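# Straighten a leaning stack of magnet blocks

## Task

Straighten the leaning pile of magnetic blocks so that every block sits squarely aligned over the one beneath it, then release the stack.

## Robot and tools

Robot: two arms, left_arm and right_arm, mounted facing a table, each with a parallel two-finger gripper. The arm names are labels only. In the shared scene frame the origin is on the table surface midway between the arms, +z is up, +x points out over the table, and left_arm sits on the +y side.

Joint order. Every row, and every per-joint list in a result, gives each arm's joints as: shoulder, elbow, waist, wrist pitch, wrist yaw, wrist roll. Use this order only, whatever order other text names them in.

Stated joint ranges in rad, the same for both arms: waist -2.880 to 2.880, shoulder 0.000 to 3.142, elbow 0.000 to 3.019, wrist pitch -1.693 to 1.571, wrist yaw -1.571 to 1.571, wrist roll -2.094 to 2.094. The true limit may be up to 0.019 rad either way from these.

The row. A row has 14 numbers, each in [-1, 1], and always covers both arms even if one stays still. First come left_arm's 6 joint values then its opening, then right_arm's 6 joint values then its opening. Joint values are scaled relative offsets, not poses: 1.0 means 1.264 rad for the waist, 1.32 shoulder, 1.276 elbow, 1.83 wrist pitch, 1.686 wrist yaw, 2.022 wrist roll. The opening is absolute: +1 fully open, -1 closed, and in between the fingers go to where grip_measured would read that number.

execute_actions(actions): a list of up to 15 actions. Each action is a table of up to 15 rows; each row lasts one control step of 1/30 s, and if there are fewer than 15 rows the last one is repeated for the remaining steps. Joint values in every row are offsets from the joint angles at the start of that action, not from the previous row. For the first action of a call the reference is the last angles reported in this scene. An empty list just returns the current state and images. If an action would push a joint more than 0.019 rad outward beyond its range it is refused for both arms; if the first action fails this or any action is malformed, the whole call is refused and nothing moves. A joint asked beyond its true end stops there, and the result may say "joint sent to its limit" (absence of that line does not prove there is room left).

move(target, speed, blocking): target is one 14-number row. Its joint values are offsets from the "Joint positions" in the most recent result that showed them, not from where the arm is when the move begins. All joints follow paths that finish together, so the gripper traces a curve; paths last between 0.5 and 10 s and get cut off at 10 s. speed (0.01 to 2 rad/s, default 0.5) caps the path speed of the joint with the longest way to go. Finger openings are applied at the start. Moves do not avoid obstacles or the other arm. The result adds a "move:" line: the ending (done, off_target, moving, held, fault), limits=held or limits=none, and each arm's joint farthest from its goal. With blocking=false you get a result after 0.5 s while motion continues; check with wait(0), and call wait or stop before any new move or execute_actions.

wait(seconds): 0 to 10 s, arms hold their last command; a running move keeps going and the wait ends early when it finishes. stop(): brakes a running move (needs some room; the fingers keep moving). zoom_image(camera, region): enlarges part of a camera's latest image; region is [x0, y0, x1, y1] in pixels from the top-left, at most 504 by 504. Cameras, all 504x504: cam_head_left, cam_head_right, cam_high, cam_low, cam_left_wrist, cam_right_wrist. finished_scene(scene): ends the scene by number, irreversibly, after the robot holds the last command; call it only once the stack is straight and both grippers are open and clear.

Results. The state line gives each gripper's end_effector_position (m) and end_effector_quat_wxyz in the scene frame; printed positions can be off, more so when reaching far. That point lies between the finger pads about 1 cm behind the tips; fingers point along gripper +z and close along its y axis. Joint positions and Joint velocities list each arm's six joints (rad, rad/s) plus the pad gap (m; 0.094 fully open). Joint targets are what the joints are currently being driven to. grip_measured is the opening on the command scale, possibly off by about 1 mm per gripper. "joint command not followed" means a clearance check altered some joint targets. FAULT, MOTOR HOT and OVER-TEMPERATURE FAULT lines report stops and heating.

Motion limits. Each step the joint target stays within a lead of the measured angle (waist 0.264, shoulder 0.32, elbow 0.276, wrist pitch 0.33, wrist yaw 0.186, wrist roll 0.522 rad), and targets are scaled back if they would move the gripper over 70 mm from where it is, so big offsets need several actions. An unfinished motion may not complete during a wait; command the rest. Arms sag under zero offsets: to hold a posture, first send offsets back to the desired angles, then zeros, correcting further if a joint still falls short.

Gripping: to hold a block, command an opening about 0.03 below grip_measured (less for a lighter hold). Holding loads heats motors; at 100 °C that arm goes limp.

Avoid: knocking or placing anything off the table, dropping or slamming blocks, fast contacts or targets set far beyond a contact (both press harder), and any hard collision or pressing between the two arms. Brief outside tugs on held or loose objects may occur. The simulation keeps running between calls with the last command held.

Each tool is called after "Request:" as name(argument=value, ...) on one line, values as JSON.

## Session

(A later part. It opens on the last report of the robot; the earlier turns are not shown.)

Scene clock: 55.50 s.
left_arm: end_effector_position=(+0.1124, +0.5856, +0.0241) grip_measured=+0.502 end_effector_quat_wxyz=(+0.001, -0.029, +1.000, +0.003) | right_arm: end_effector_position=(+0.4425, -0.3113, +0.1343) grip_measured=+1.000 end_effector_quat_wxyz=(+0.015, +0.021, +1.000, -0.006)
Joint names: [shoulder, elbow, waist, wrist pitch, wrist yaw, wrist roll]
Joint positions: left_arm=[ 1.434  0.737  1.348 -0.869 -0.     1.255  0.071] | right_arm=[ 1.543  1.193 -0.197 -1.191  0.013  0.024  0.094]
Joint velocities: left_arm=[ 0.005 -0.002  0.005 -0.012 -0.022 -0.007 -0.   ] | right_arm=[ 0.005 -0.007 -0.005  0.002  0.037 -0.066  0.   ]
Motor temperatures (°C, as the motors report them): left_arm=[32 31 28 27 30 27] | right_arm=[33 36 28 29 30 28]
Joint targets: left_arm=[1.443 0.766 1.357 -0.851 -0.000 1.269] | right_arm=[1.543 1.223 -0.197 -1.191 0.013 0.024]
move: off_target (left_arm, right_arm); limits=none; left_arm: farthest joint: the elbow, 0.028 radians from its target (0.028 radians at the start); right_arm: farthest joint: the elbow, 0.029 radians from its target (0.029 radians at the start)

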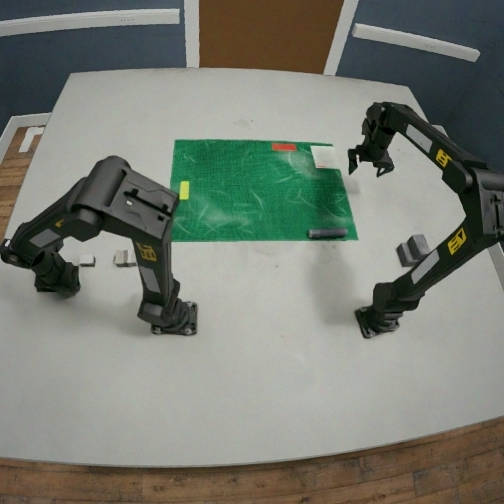

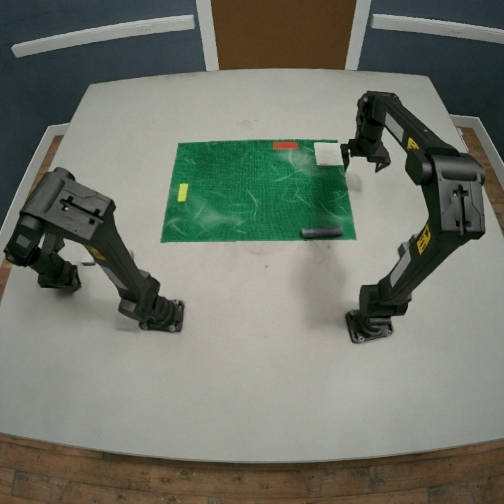

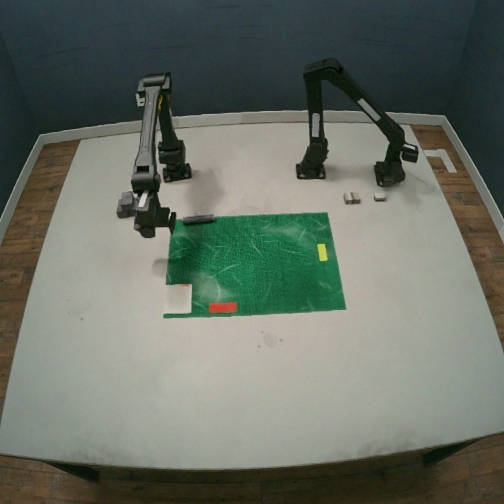

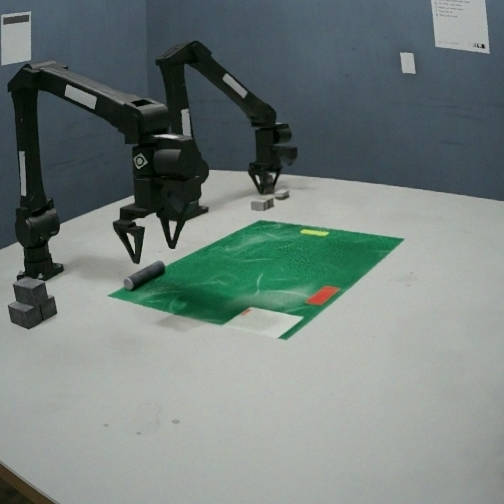

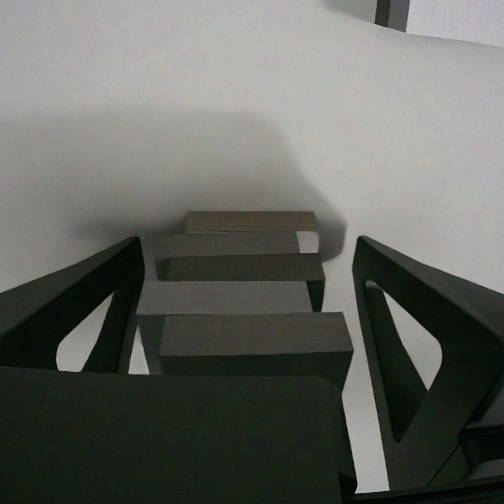

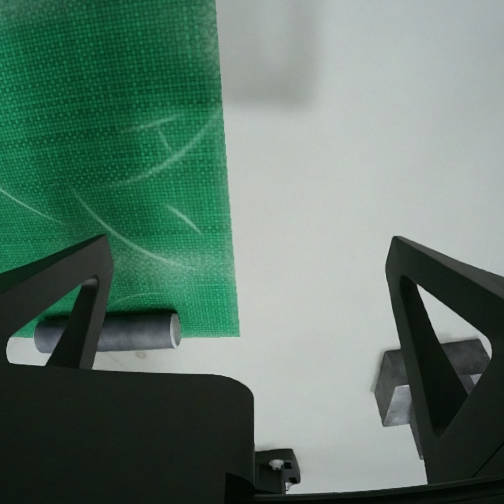

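Request:
execute_actions(actions=[[[0,0.02,0,0,0,0,0.2,0,0.023,0,0,0,0,1]],[[0,0.02,0,0,0,0,0,0,0.023,0,0,0,0,1]],[[0,0.02,0,0,0,0,-0.12,0,0.023,0,0,0,0,1]],[[0,0.02,0,0,0,0,-0.22,0,0.023,0,0,0,0,1]]])

Scene clock: 58.30 s.
left_arm: end_effector_position=(+0.1125, +0.5854, +0.0241) grip_measured=-0.147 end_effector_quat_wxyz=(+0.001, -0.029, +1.000, +0.002) | right_arm: end_effector_position=(+0.4425, -0.3113, +0.1343) grip_measured=+1.000 end_effector_quat_wxyz=(+0.015, +0.021, +1.000, -0.006)
Joint names: [shoulder, elbow, waist, wrist pitch, wrist yaw, wrist roll]
Joint positions: left_arm=[ 1.434  0.737  1.348 -0.869  0.001  1.255  0.04 ] | right_arm=[ 1.543  1.193 -0.197 -1.191  0.013  0.024  0.094]
Joint velocities: left_arm=[-0.015 -0.027 -0.015 -0.002  0.007 -0.051  0.   ] | right_arm=[-0.005 -0.002 -0.015 -0.012  0.066 -0.007  0.   ]
Motor temperatures (°C, as the motors report them): left_arm=[32 31 28 27 30 27] | right_arm=[33 36 28 29 30 28]
Joint targets: left_arm=[1.434 0.763 1.348 -0.869 0.001 1.255] | right_arm=[1.543 1.223 -0.197 -1.191 0.013 0.024]

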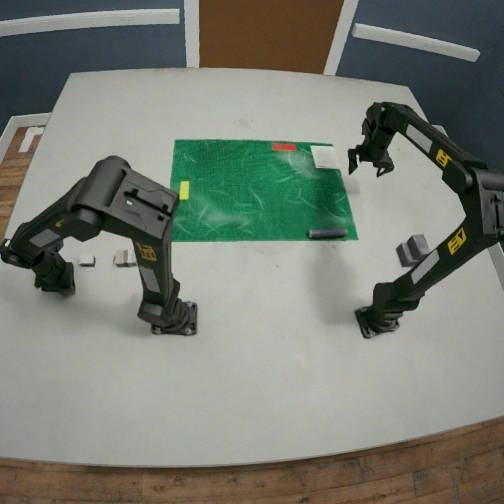

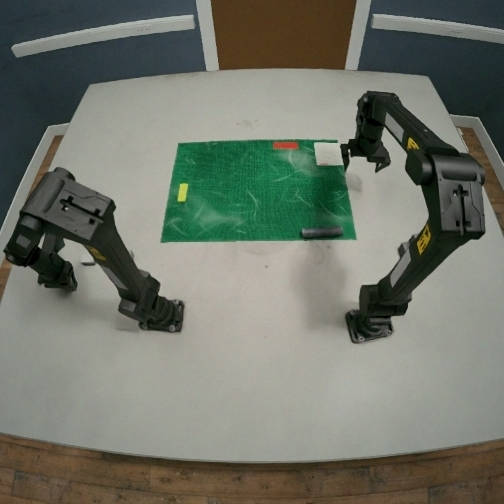

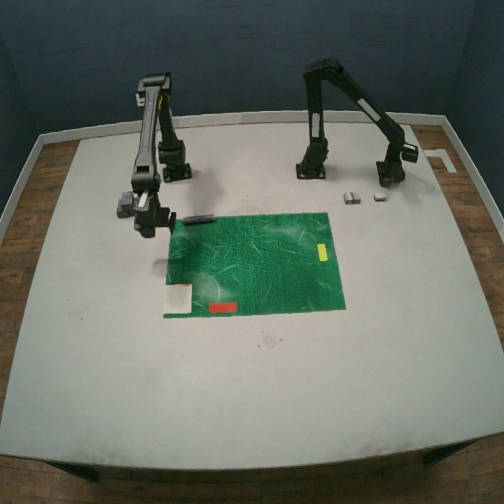

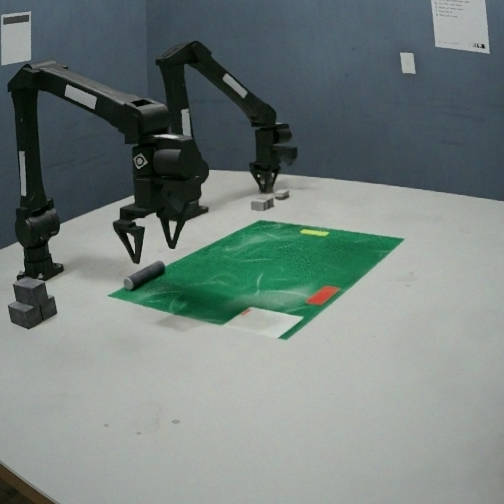

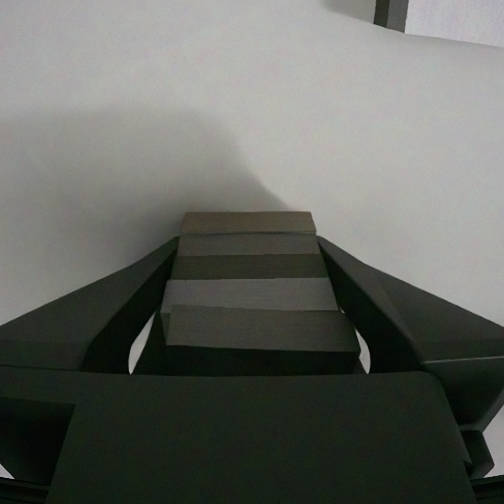

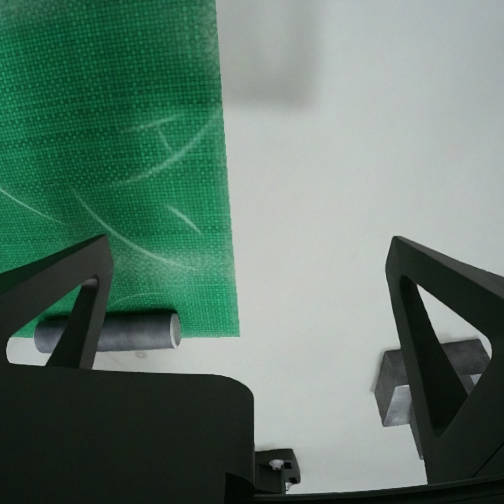

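Request:
execute_actions(actions=[[[0,0.02,0,0,0,0,0.8,0,0.023,0,0,0,0,1]]])

Request:
move(target=[0,0.02,0.005,0,0,-0.784,0.8,0,0.023,0,0,0,0,1], speed=1.1)

Scene clock: 59.90 s.
left_arm: end_effector_position=(+0.1125, +0.5854, +0.0241) grip_measured=+0.798 end_effector_quat_wxyz=(+0.001, -0.029, +1.000, +0.002) | right_arm: end_effector_position=(+0.4425, -0.3113, +0.1343) grip_measured=+1.000 end_effector_quat_wxyz=(+0.015, +0.021, +1.000, -0.006)
Joint names: [shoulder, elbow, waist, wrist pitch, wrist yaw, wrist roll]
Joint positions: left_arm=[ 1.434  0.737  1.348 -0.869  0.001  1.255  0.084] | right_arm=[ 1.543  1.193 -0.197 -1.191  0.013  0.024  0.094]
Joint velocities: left_arm=[-0.015 -0.002 -0.005 -0.007 -0.051 -0.081 -0.   ] | right_arm=[-0.005  0.007 -0.015  0.007  0.037 -0.037  0.   ]
Motor temperatures (°C, as the motors report them): left_arm=[32 31 28 27 30 27] | right_arm=[33 36 28 29 30 28]
Joint targets: left_arm=[1.434 0.763 1.348 -0.869 0.001 1.255] | right_arm=[1.543 1.223 -0.197 -1.191 0.013 0.024]

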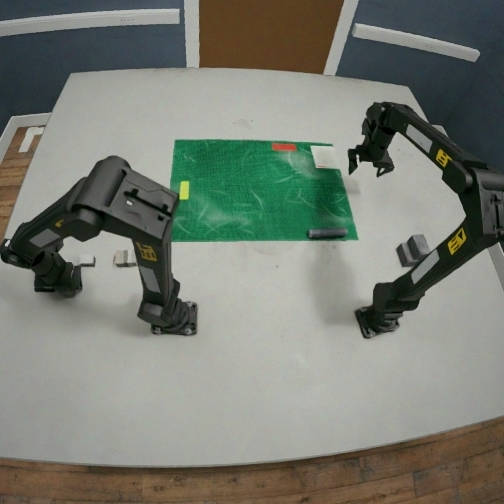

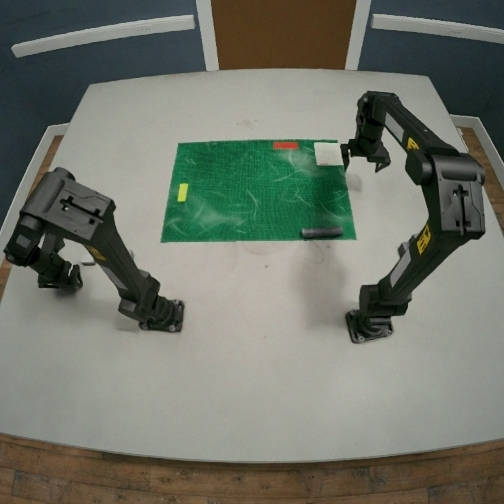

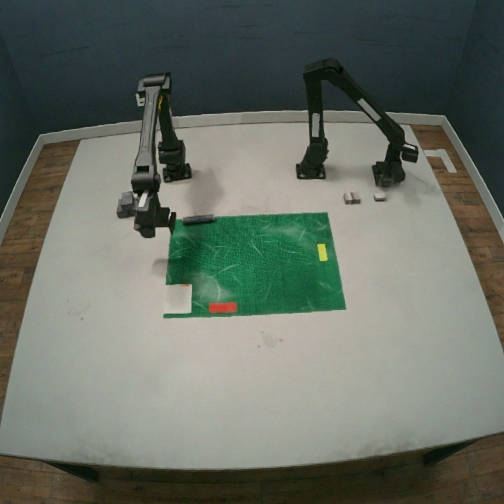

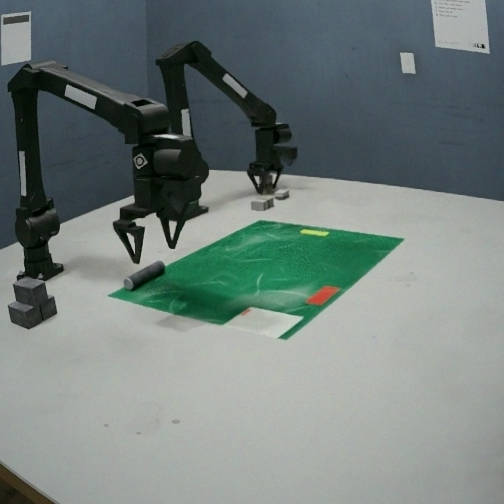

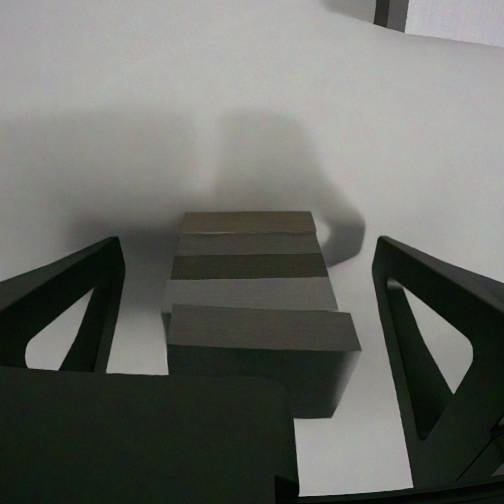

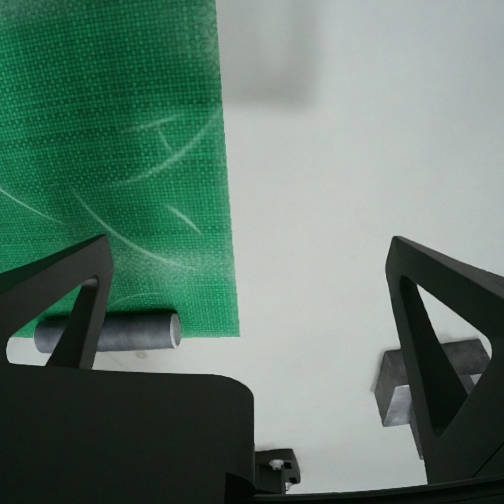

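Scene clock: 62.30 s.
left_arm: end_effector_position=(+0.1125, +0.5854, +0.0241) grip_measured=+0.798 end_effector_quat_wxyz=(-0.002, +0.727, -0.687, -0.001) | right_arm: end_effector_position=(+0.4414, -0.3112, +0.1332) grip_measured=+1.000 end_effector_quat_wxyz=(+0.013, +0.021, +1.000, -0.006)
Joint names: [shoulder, elbow, waist, wrist pitch, wrist yaw, wrist roll]
Joint positions: left_arm=[ 1.434  0.737  1.348 -0.869  0.001 -0.315  0.084] | right_arm=[ 1.543  1.19  -0.197 -1.191  0.013  0.024  0.094]
Joint velocities: left_arm=[-0.005 -0.002 -0.005  0.012 -0.037 -0.066  0.   ] | right_arm=[-0.024 -0.002 -0.005 -0.007 -0.037 -0.007  0.   ]
Motor temperatures (°C, as the motors report them): left_arm=[32 31 28 27 30 28] | right_arm=[33 36 28 29 30 28]
Joint targets: left_arm=[1.434 0.763 1.354 -0.869 0.001 -0.330] | right_arm=[1.543 1.223 -0.197 -1.191 0.013 0.024]
move: off_target (left_arm, right_arm); limits=none; left_arm: farthest joint: the elbow, 0.025 radians from its target (0.025 radians at the start); right_arm: farthest joint: the elbow, 0.032 radians from its target (0.029 radians at the start)

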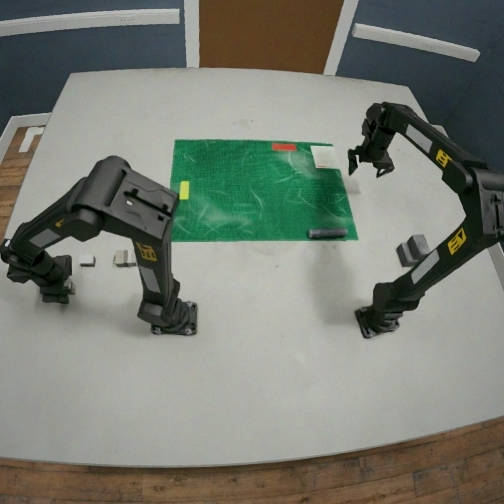

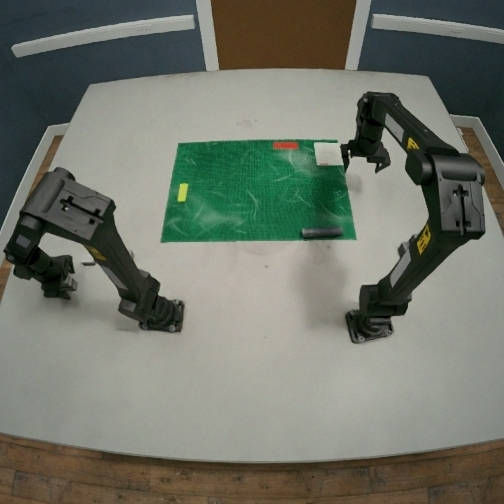

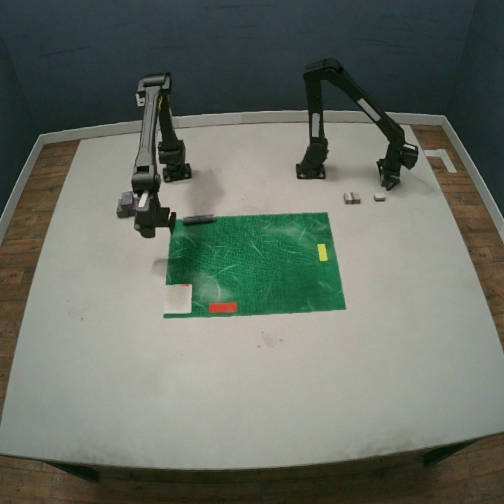

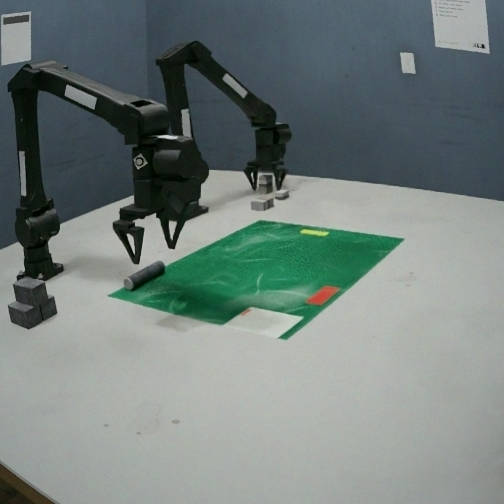

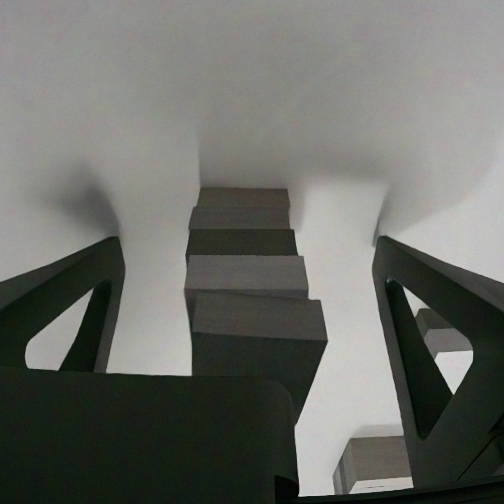

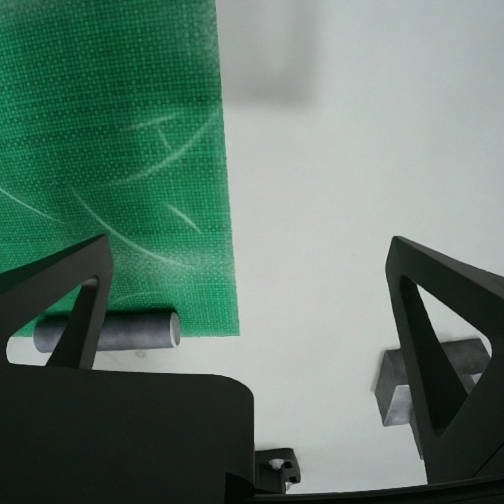

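Request:
execute_actions(actions=[[[0,0.02,0.008,0,0,0,0,0,0.026,0,0,0,0,1]],[[0,0.02,0,0,0,0,-0.35,0,0.026,0,0,0,0,1]],[[0,0.02,0,0,0,0,-0.45,0,0.026,0,0,0,0,1]],[[0,0.02,0,0,0,0,-0.54,0,0.026,0,0,0,0,1]]])

Request:
execute_actions(actions=[[[0,0.02,0,0,0,0,0.2,0,0.026,0,0,0,0,1]]])

Request:
move(target=[-0.09,0.095,0,-0.115,0,0,0.2,0,0.026,0,0,0,0,1], speed=0.3)

Scene clock: 65.37 s.
left_arm: end_effector_position=(+0.1115, +0.5856, +0.0241) grip_measured=-0.437 end_effector_quat_wxyz=(-0.001, +0.727, -0.686, -0.003) | right_arm: end_effector_position=(+0.4414, -0.3112, +0.1332) grip_measured=+1.000 end_effector_quat_wxyz=(+0.013, +0.021, +1.000, -0.006)
Joint names: [shoulder, elbow, waist, wrist pitch, wrist yaw, wrist roll]
Joint positions: left_arm=[ 1.434  0.737  1.348 -0.869 -0.005 -0.316  0.026] | right_arm=[ 1.543  1.19  -0.197 -1.191  0.013  0.024  0.094]
Joint velocities: left_arm=[-0.005  0.002  0.005  0.002 -0.007  0.037  0.001] | right_arm=[ 0.005  0.012  0.005  0.002 -0.066 -0.081  0.   ]
Motor temperatures (°C, as the motors report them): left_arm=[32 31 28 27 30 28] | right_arm=[33 36 28 29 30 28]
Joint targets: left_arm=[1.434 0.763 1.348 -0.869 -0.005 -0.316] | right_arm=[1.543 1.224 -0.197 -1.191 0.013 0.024]

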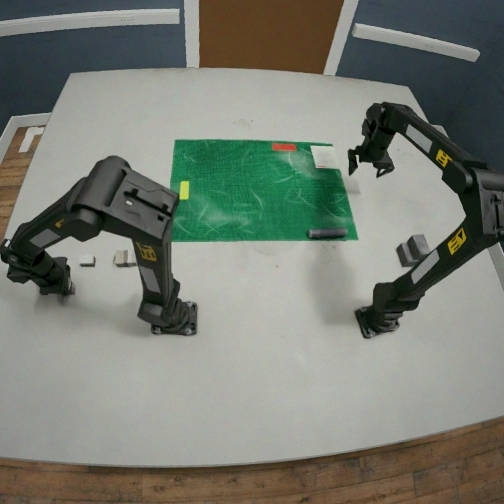

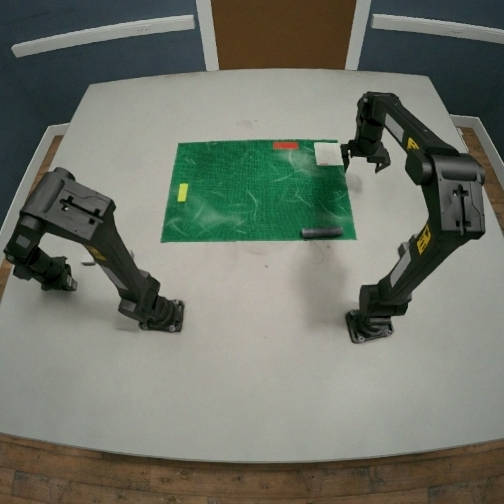

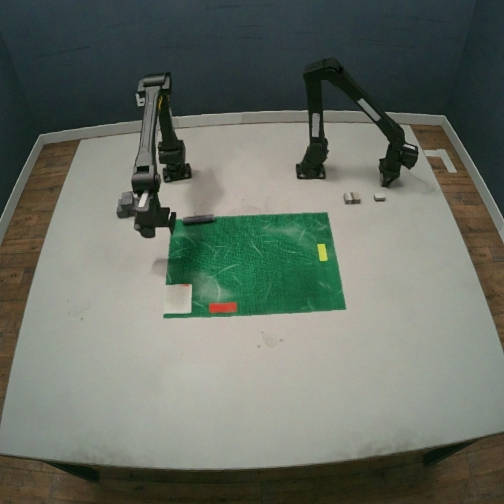

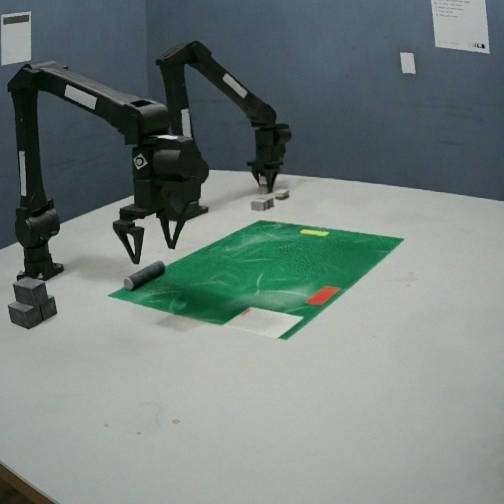

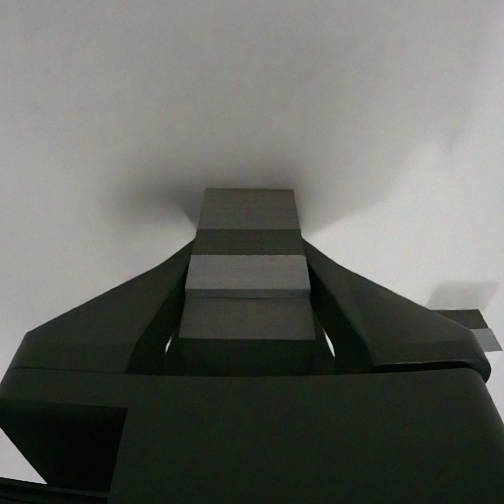

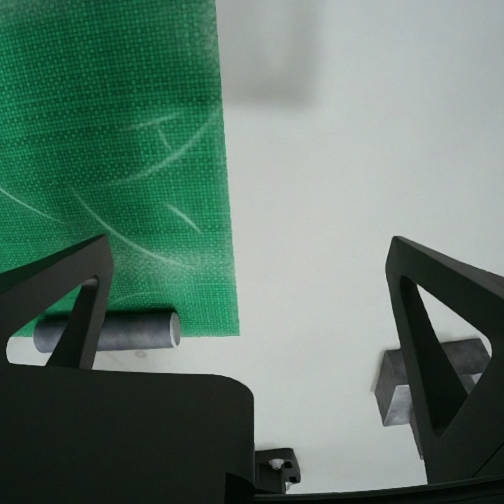

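Scene clock: 65.87 s.
left_arm: end_effector_position=(+0.1115, +0.5856, +0.0241) grip_measured=+0.198 end_effector_quat_wxyz=(-0.001, +0.727, -0.686, -0.003) | right_arm: end_effector_position=(+0.4414, -0.3112, +0.1332) grip_measured=+1.000 end_effector_quat_wxyz=(+0.013, +0.021, +1.000, -0.006)
Joint names: [shoulder, elbow, waist, wrist pitch, wrist yaw, wrist roll]
Joint positions: left_arm=[ 1.434  0.737  1.348 -0.869 -0.005 -0.316  0.056] | right_arm=[ 1.543  1.19  -0.197 -1.191  0.013  0.024  0.094]
Joint velocities: left_arm=[ 0.005 -0.012 -0.005 -0.002 -0.066  0.007 -0.001] | right_arm=[-0.015 -0.017  0.015 -0.007 -0.037 -0.037  0.   ]
Motor temperatures (°C, as the motors report them): left_arm=[32 31 28 27 30 28] | right_arm=[33 36 28 29 30 28]
Joint targets: left_arm=[1.434 0.763 1.348 -0.869 -0.005 -0.316] | right_arm=[1.543 1.224 -0.197 -1.191 0.013 0.024]

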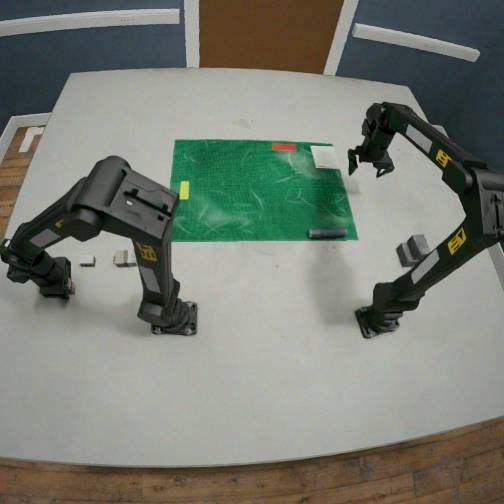

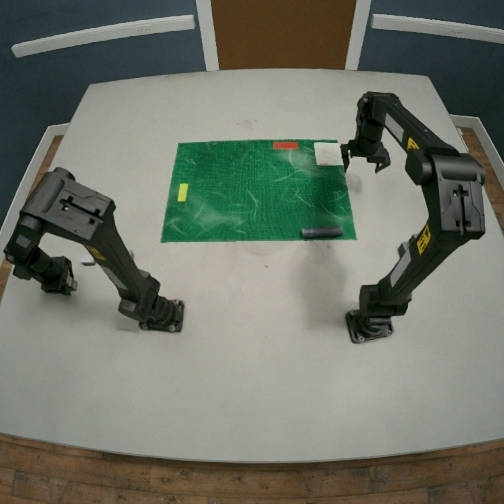

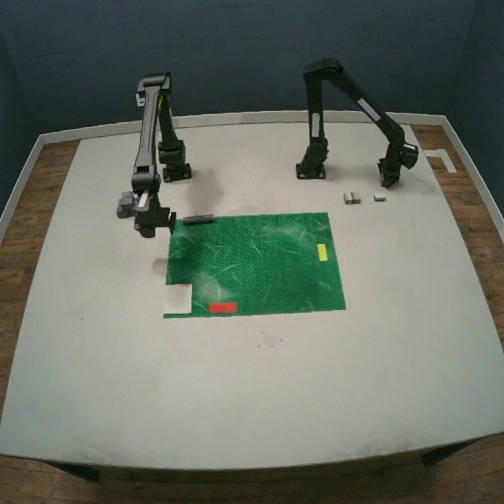

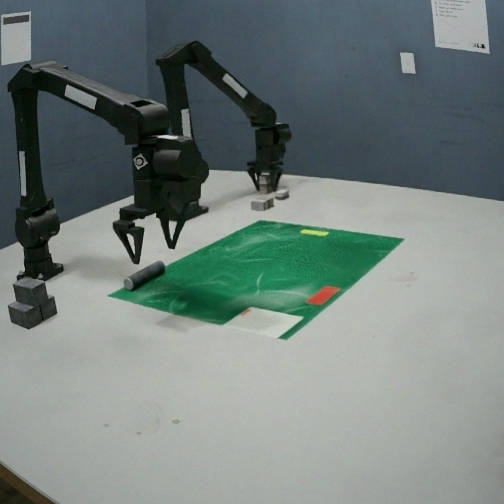

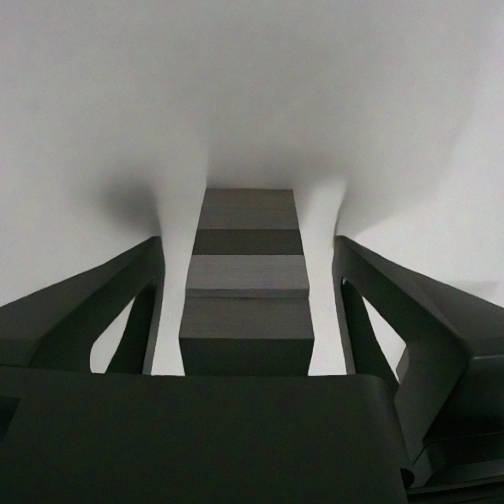

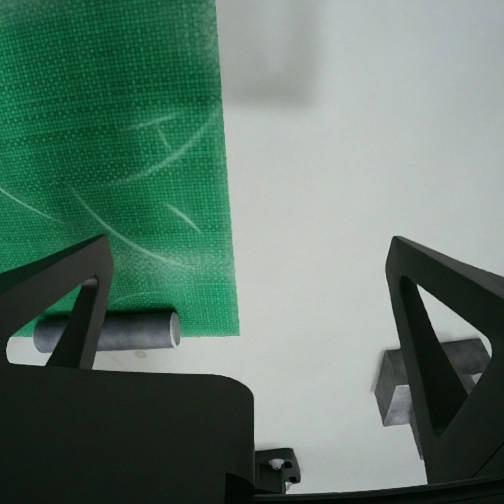

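Scene clock: 67.00 s.
left_arm: end_effector_position=(+0.1110, +0.5836, +0.0834) grip_measured=+0.198 end_effector_quat_wxyz=(+0.000, +0.727, -0.686, -0.002) | right_arm: end_effector_position=(+0.4414, -0.3112, +0.1332) grip_measured=+1.000 end_effector_quat_wxyz=(+0.013, +0.021, +1.000, -0.006)
Joint names: [shoulder, elbow, waist, wrist pitch, wrist yaw, wrist roll]
Joint positions: left_arm=[ 1.324  0.818  1.348 -1.063 -0.005 -0.316  0.056] | right_arm=[ 1.543  1.19  -0.197 -1.191  0.013  0.024  0.094]
Joint velocities: left_arm=[-0.005 -0.012 -0.005 -0.012 -0.007  0.051  0.   ] | right_arm=[ 0.005 -0.002  0.005 -0.017  0.007  0.007  0.   ]
Motor temperatures (°C, as the motors report them): left_arm=[32 31 28 27 30 27] | right_arm=[33 36 28 29 30 28]
Joint targets: left_arm=[1.315 0.858 1.348 -1.080 -0.005 -0.316] | right_arm=[1.543 1.224 -0.197 -1.191 0.013 0.024]
move: off_target (left_arm, right_arm); limits=none; left_arm: farthest joint: the elbow, 0.040 radians from its target (0.121 radians at the start); right_arm: farthest joint: the elbow, 0.033 radians from its target (0.033 radians at the start)

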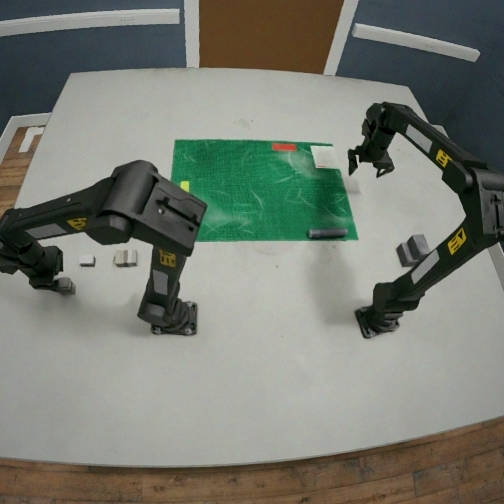

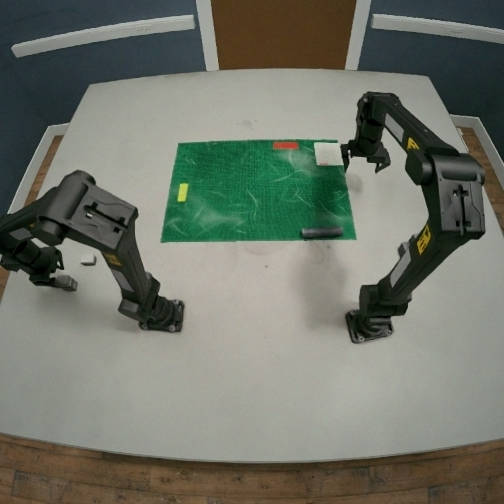

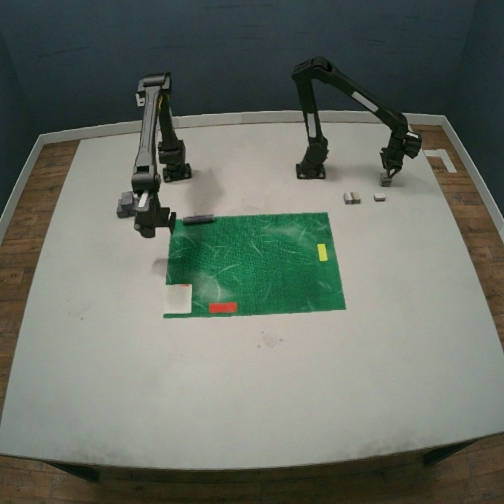

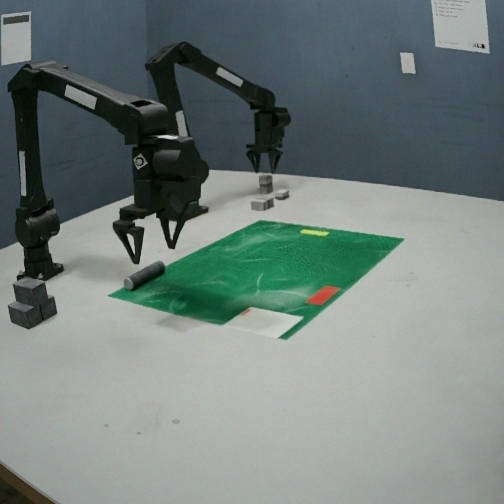

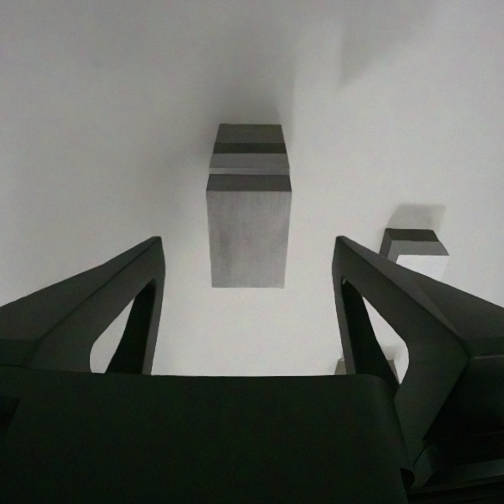

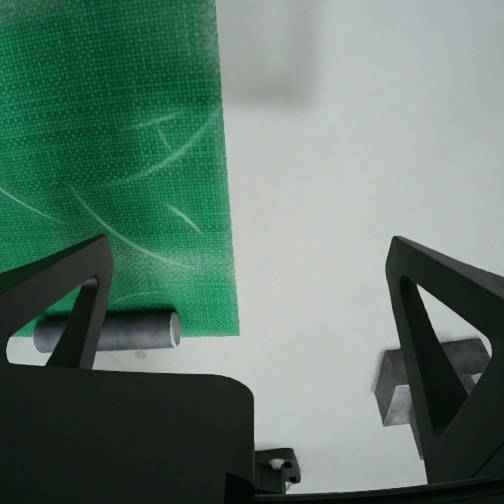

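Request:
move(target=[0,0.025,-0.267,0,0.003,-0.171,0.2,0,0.026,0,0,0,0,1], speed=0.6)

Request:
move(target=[0.027,-0.072,0,0.076,0,0,0.2,0,0.026,0,0,0,0,1], speed=0.3)

Scene clock: 69.67 s.
left_arm: end_effector_position=(+0.2137, +0.5366, +0.0834) grip_measured=+0.198 end_effector_quat_wxyz=(-0.001, +0.723, -0.690, -0.000) | right_arm: end_effector_position=(+0.4414, -0.3112, +0.1332) grip_measured=+1.000 end_effector_quat_wxyz=(+0.013, +0.021, +1.000, -0.006)
Joint names: [shoulder, elbow, waist, wrist pitch, wrist yaw, wrist roll]
Joint positions: left_arm=[ 1.324  0.818  1.006 -1.063 -0.    -0.647  0.056] | right_arm=[ 1.543  1.19  -0.197 -1.191  0.013  0.024  0.094]
Joint velocities: left_arm=[-0.005  0.022 -0.015  0.002  0.007 -0.066 -0.001] | right_arm=[ 0.005 -0.002 -0.015 -0.002 -0.022  0.066  0.   ]
Motor temperatures (°C, as the motors report them): left_arm=[32 31 28 27 30 28] | right_arm=[33 36 28 29 30 28]
Joint targets: left_arm=[1.324 0.850 1.011 -1.063 0.001 -0.662] | right_arm=[1.543 1.224 -0.197 -1.191 0.013 0.024]
move: off_target (left_arm, right_arm); limits=none; left_arm: farthest joint: the elbow, 0.032 radians from its target (0.032 radians at the start); right_arm: farthest joint: the elbow, 0.033 radians from its target (0.033 radians at the start)

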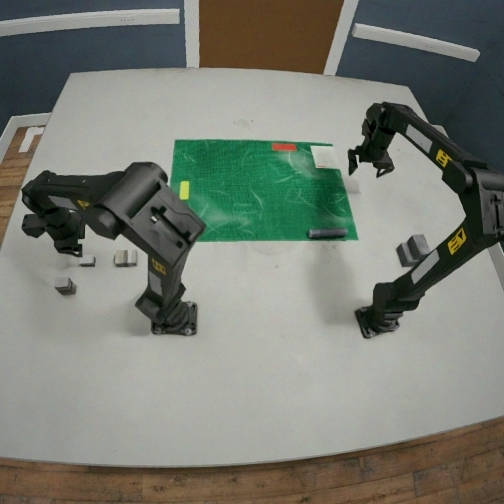

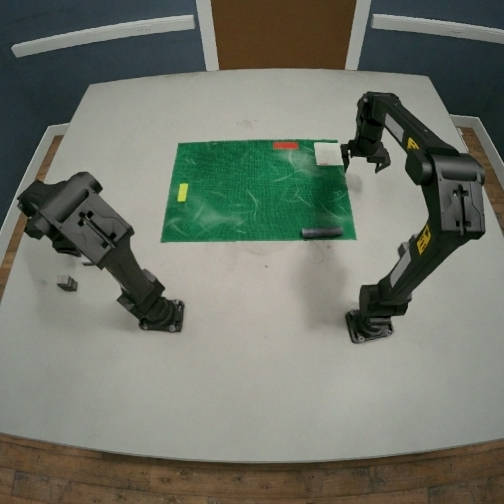

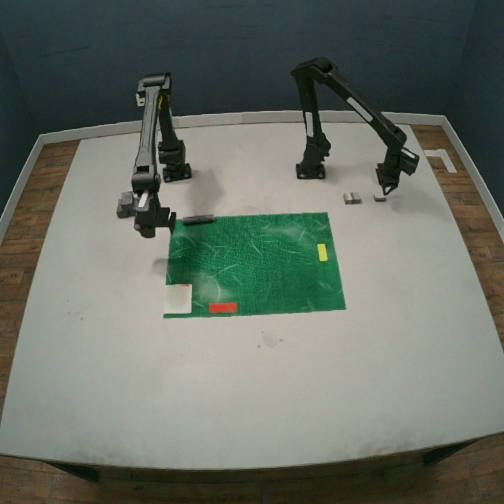

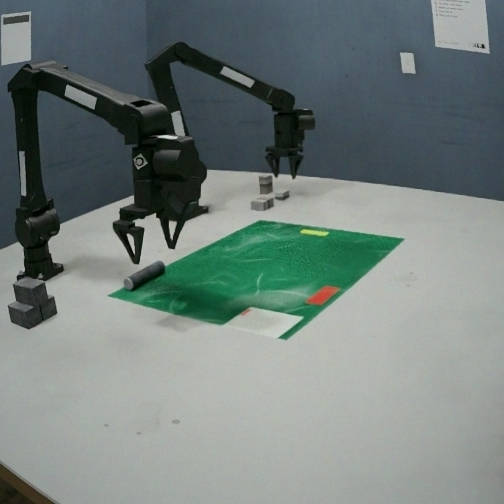

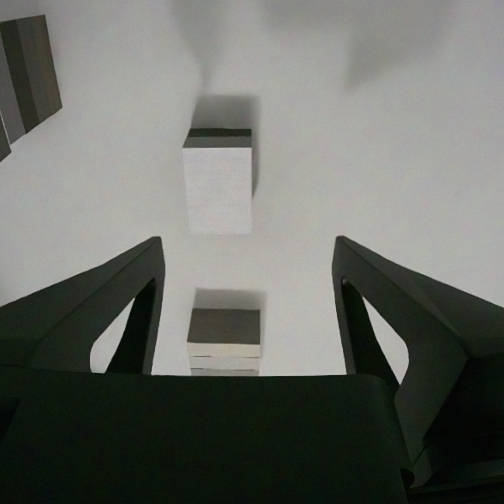

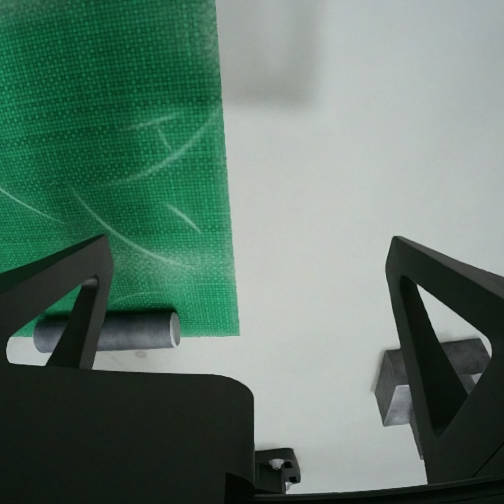

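Scene clock: 70.60 s.
left_arm: end_effector_position=(+0.2053, +0.5243, +0.0442) grip_measured=+0.198 end_effector_quat_wxyz=(+0.001, +0.723, -0.690, -0.000) | right_arm: end_effector_position=(+0.4414, -0.3112, +0.1332) grip_measured=+1.000 end_effector_quat_wxyz=(+0.013, +0.021, +1.000, -0.006)
Joint names: [shoulder, elbow, waist, wrist pitch, wrist yaw, wrist roll]
Joint positions: left_arm=[ 1.353  0.723  1.006 -0.943 -0.    -0.647  0.056] | right_arm=[ 1.543  1.19  -0.197 -1.191  0.013  0.024  0.094]
Joint velocities: left_arm=[-0.005 -0.012  0.005 -0.012 -0.066  0.066 -0.   ] | right_arm=[ 0.005 -0.012 -0.005 -0.017  0.007  0.007  0.   ]
Motor temperatures (°C, as the motors report them): left_arm=[32 31 28 27 30 27] | right_arm=[33 36 28 29 30 28]
Joint targets: left_arm=[1.360 0.726 1.006 -0.924 -0.000 -0.647] | right_arm=[1.543 1.224 -0.197 -1.191 0.013 0.024]
move: off_target (right_arm); limits=none; left_arm: farthest joint: the wrist pitch, 0.019 radians from its target (0.140 radians at the start); right_arm: farthest joint: the elbow, 0.033 radians from its target (0.033 radians at the start)

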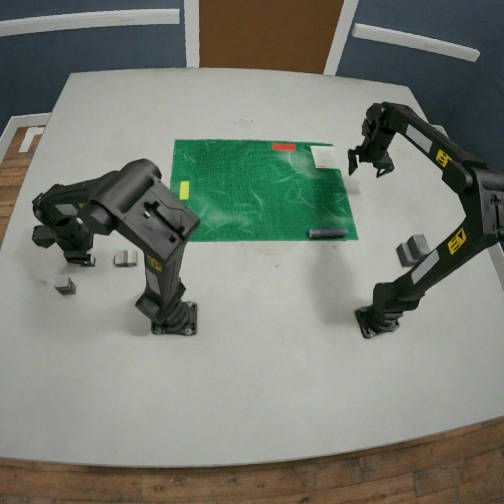

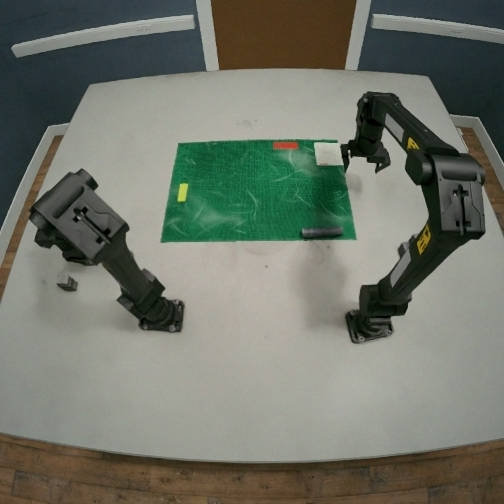

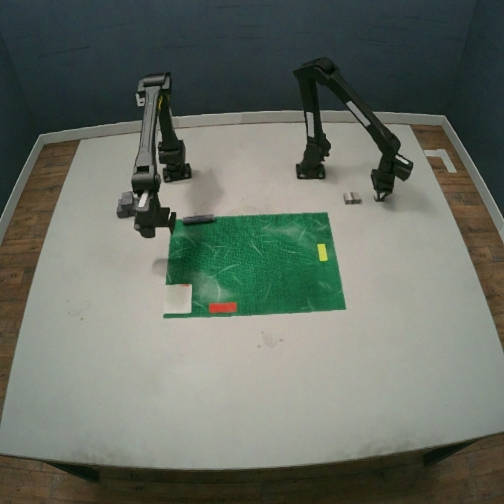

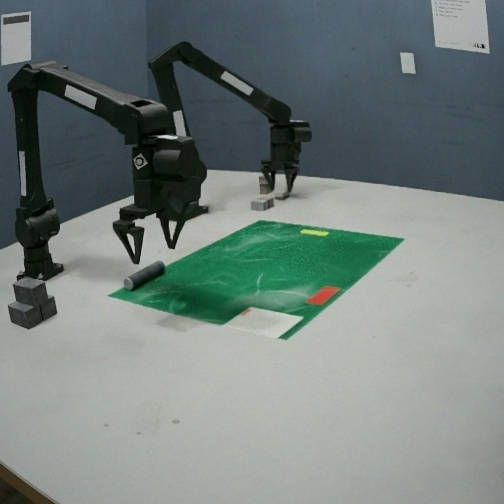

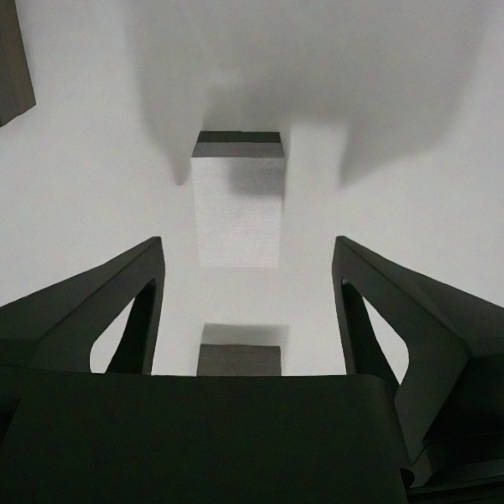

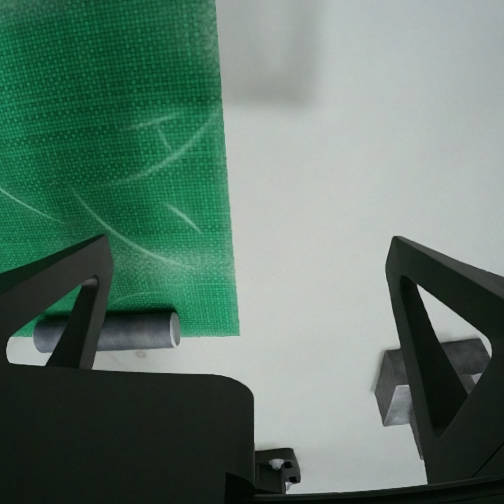

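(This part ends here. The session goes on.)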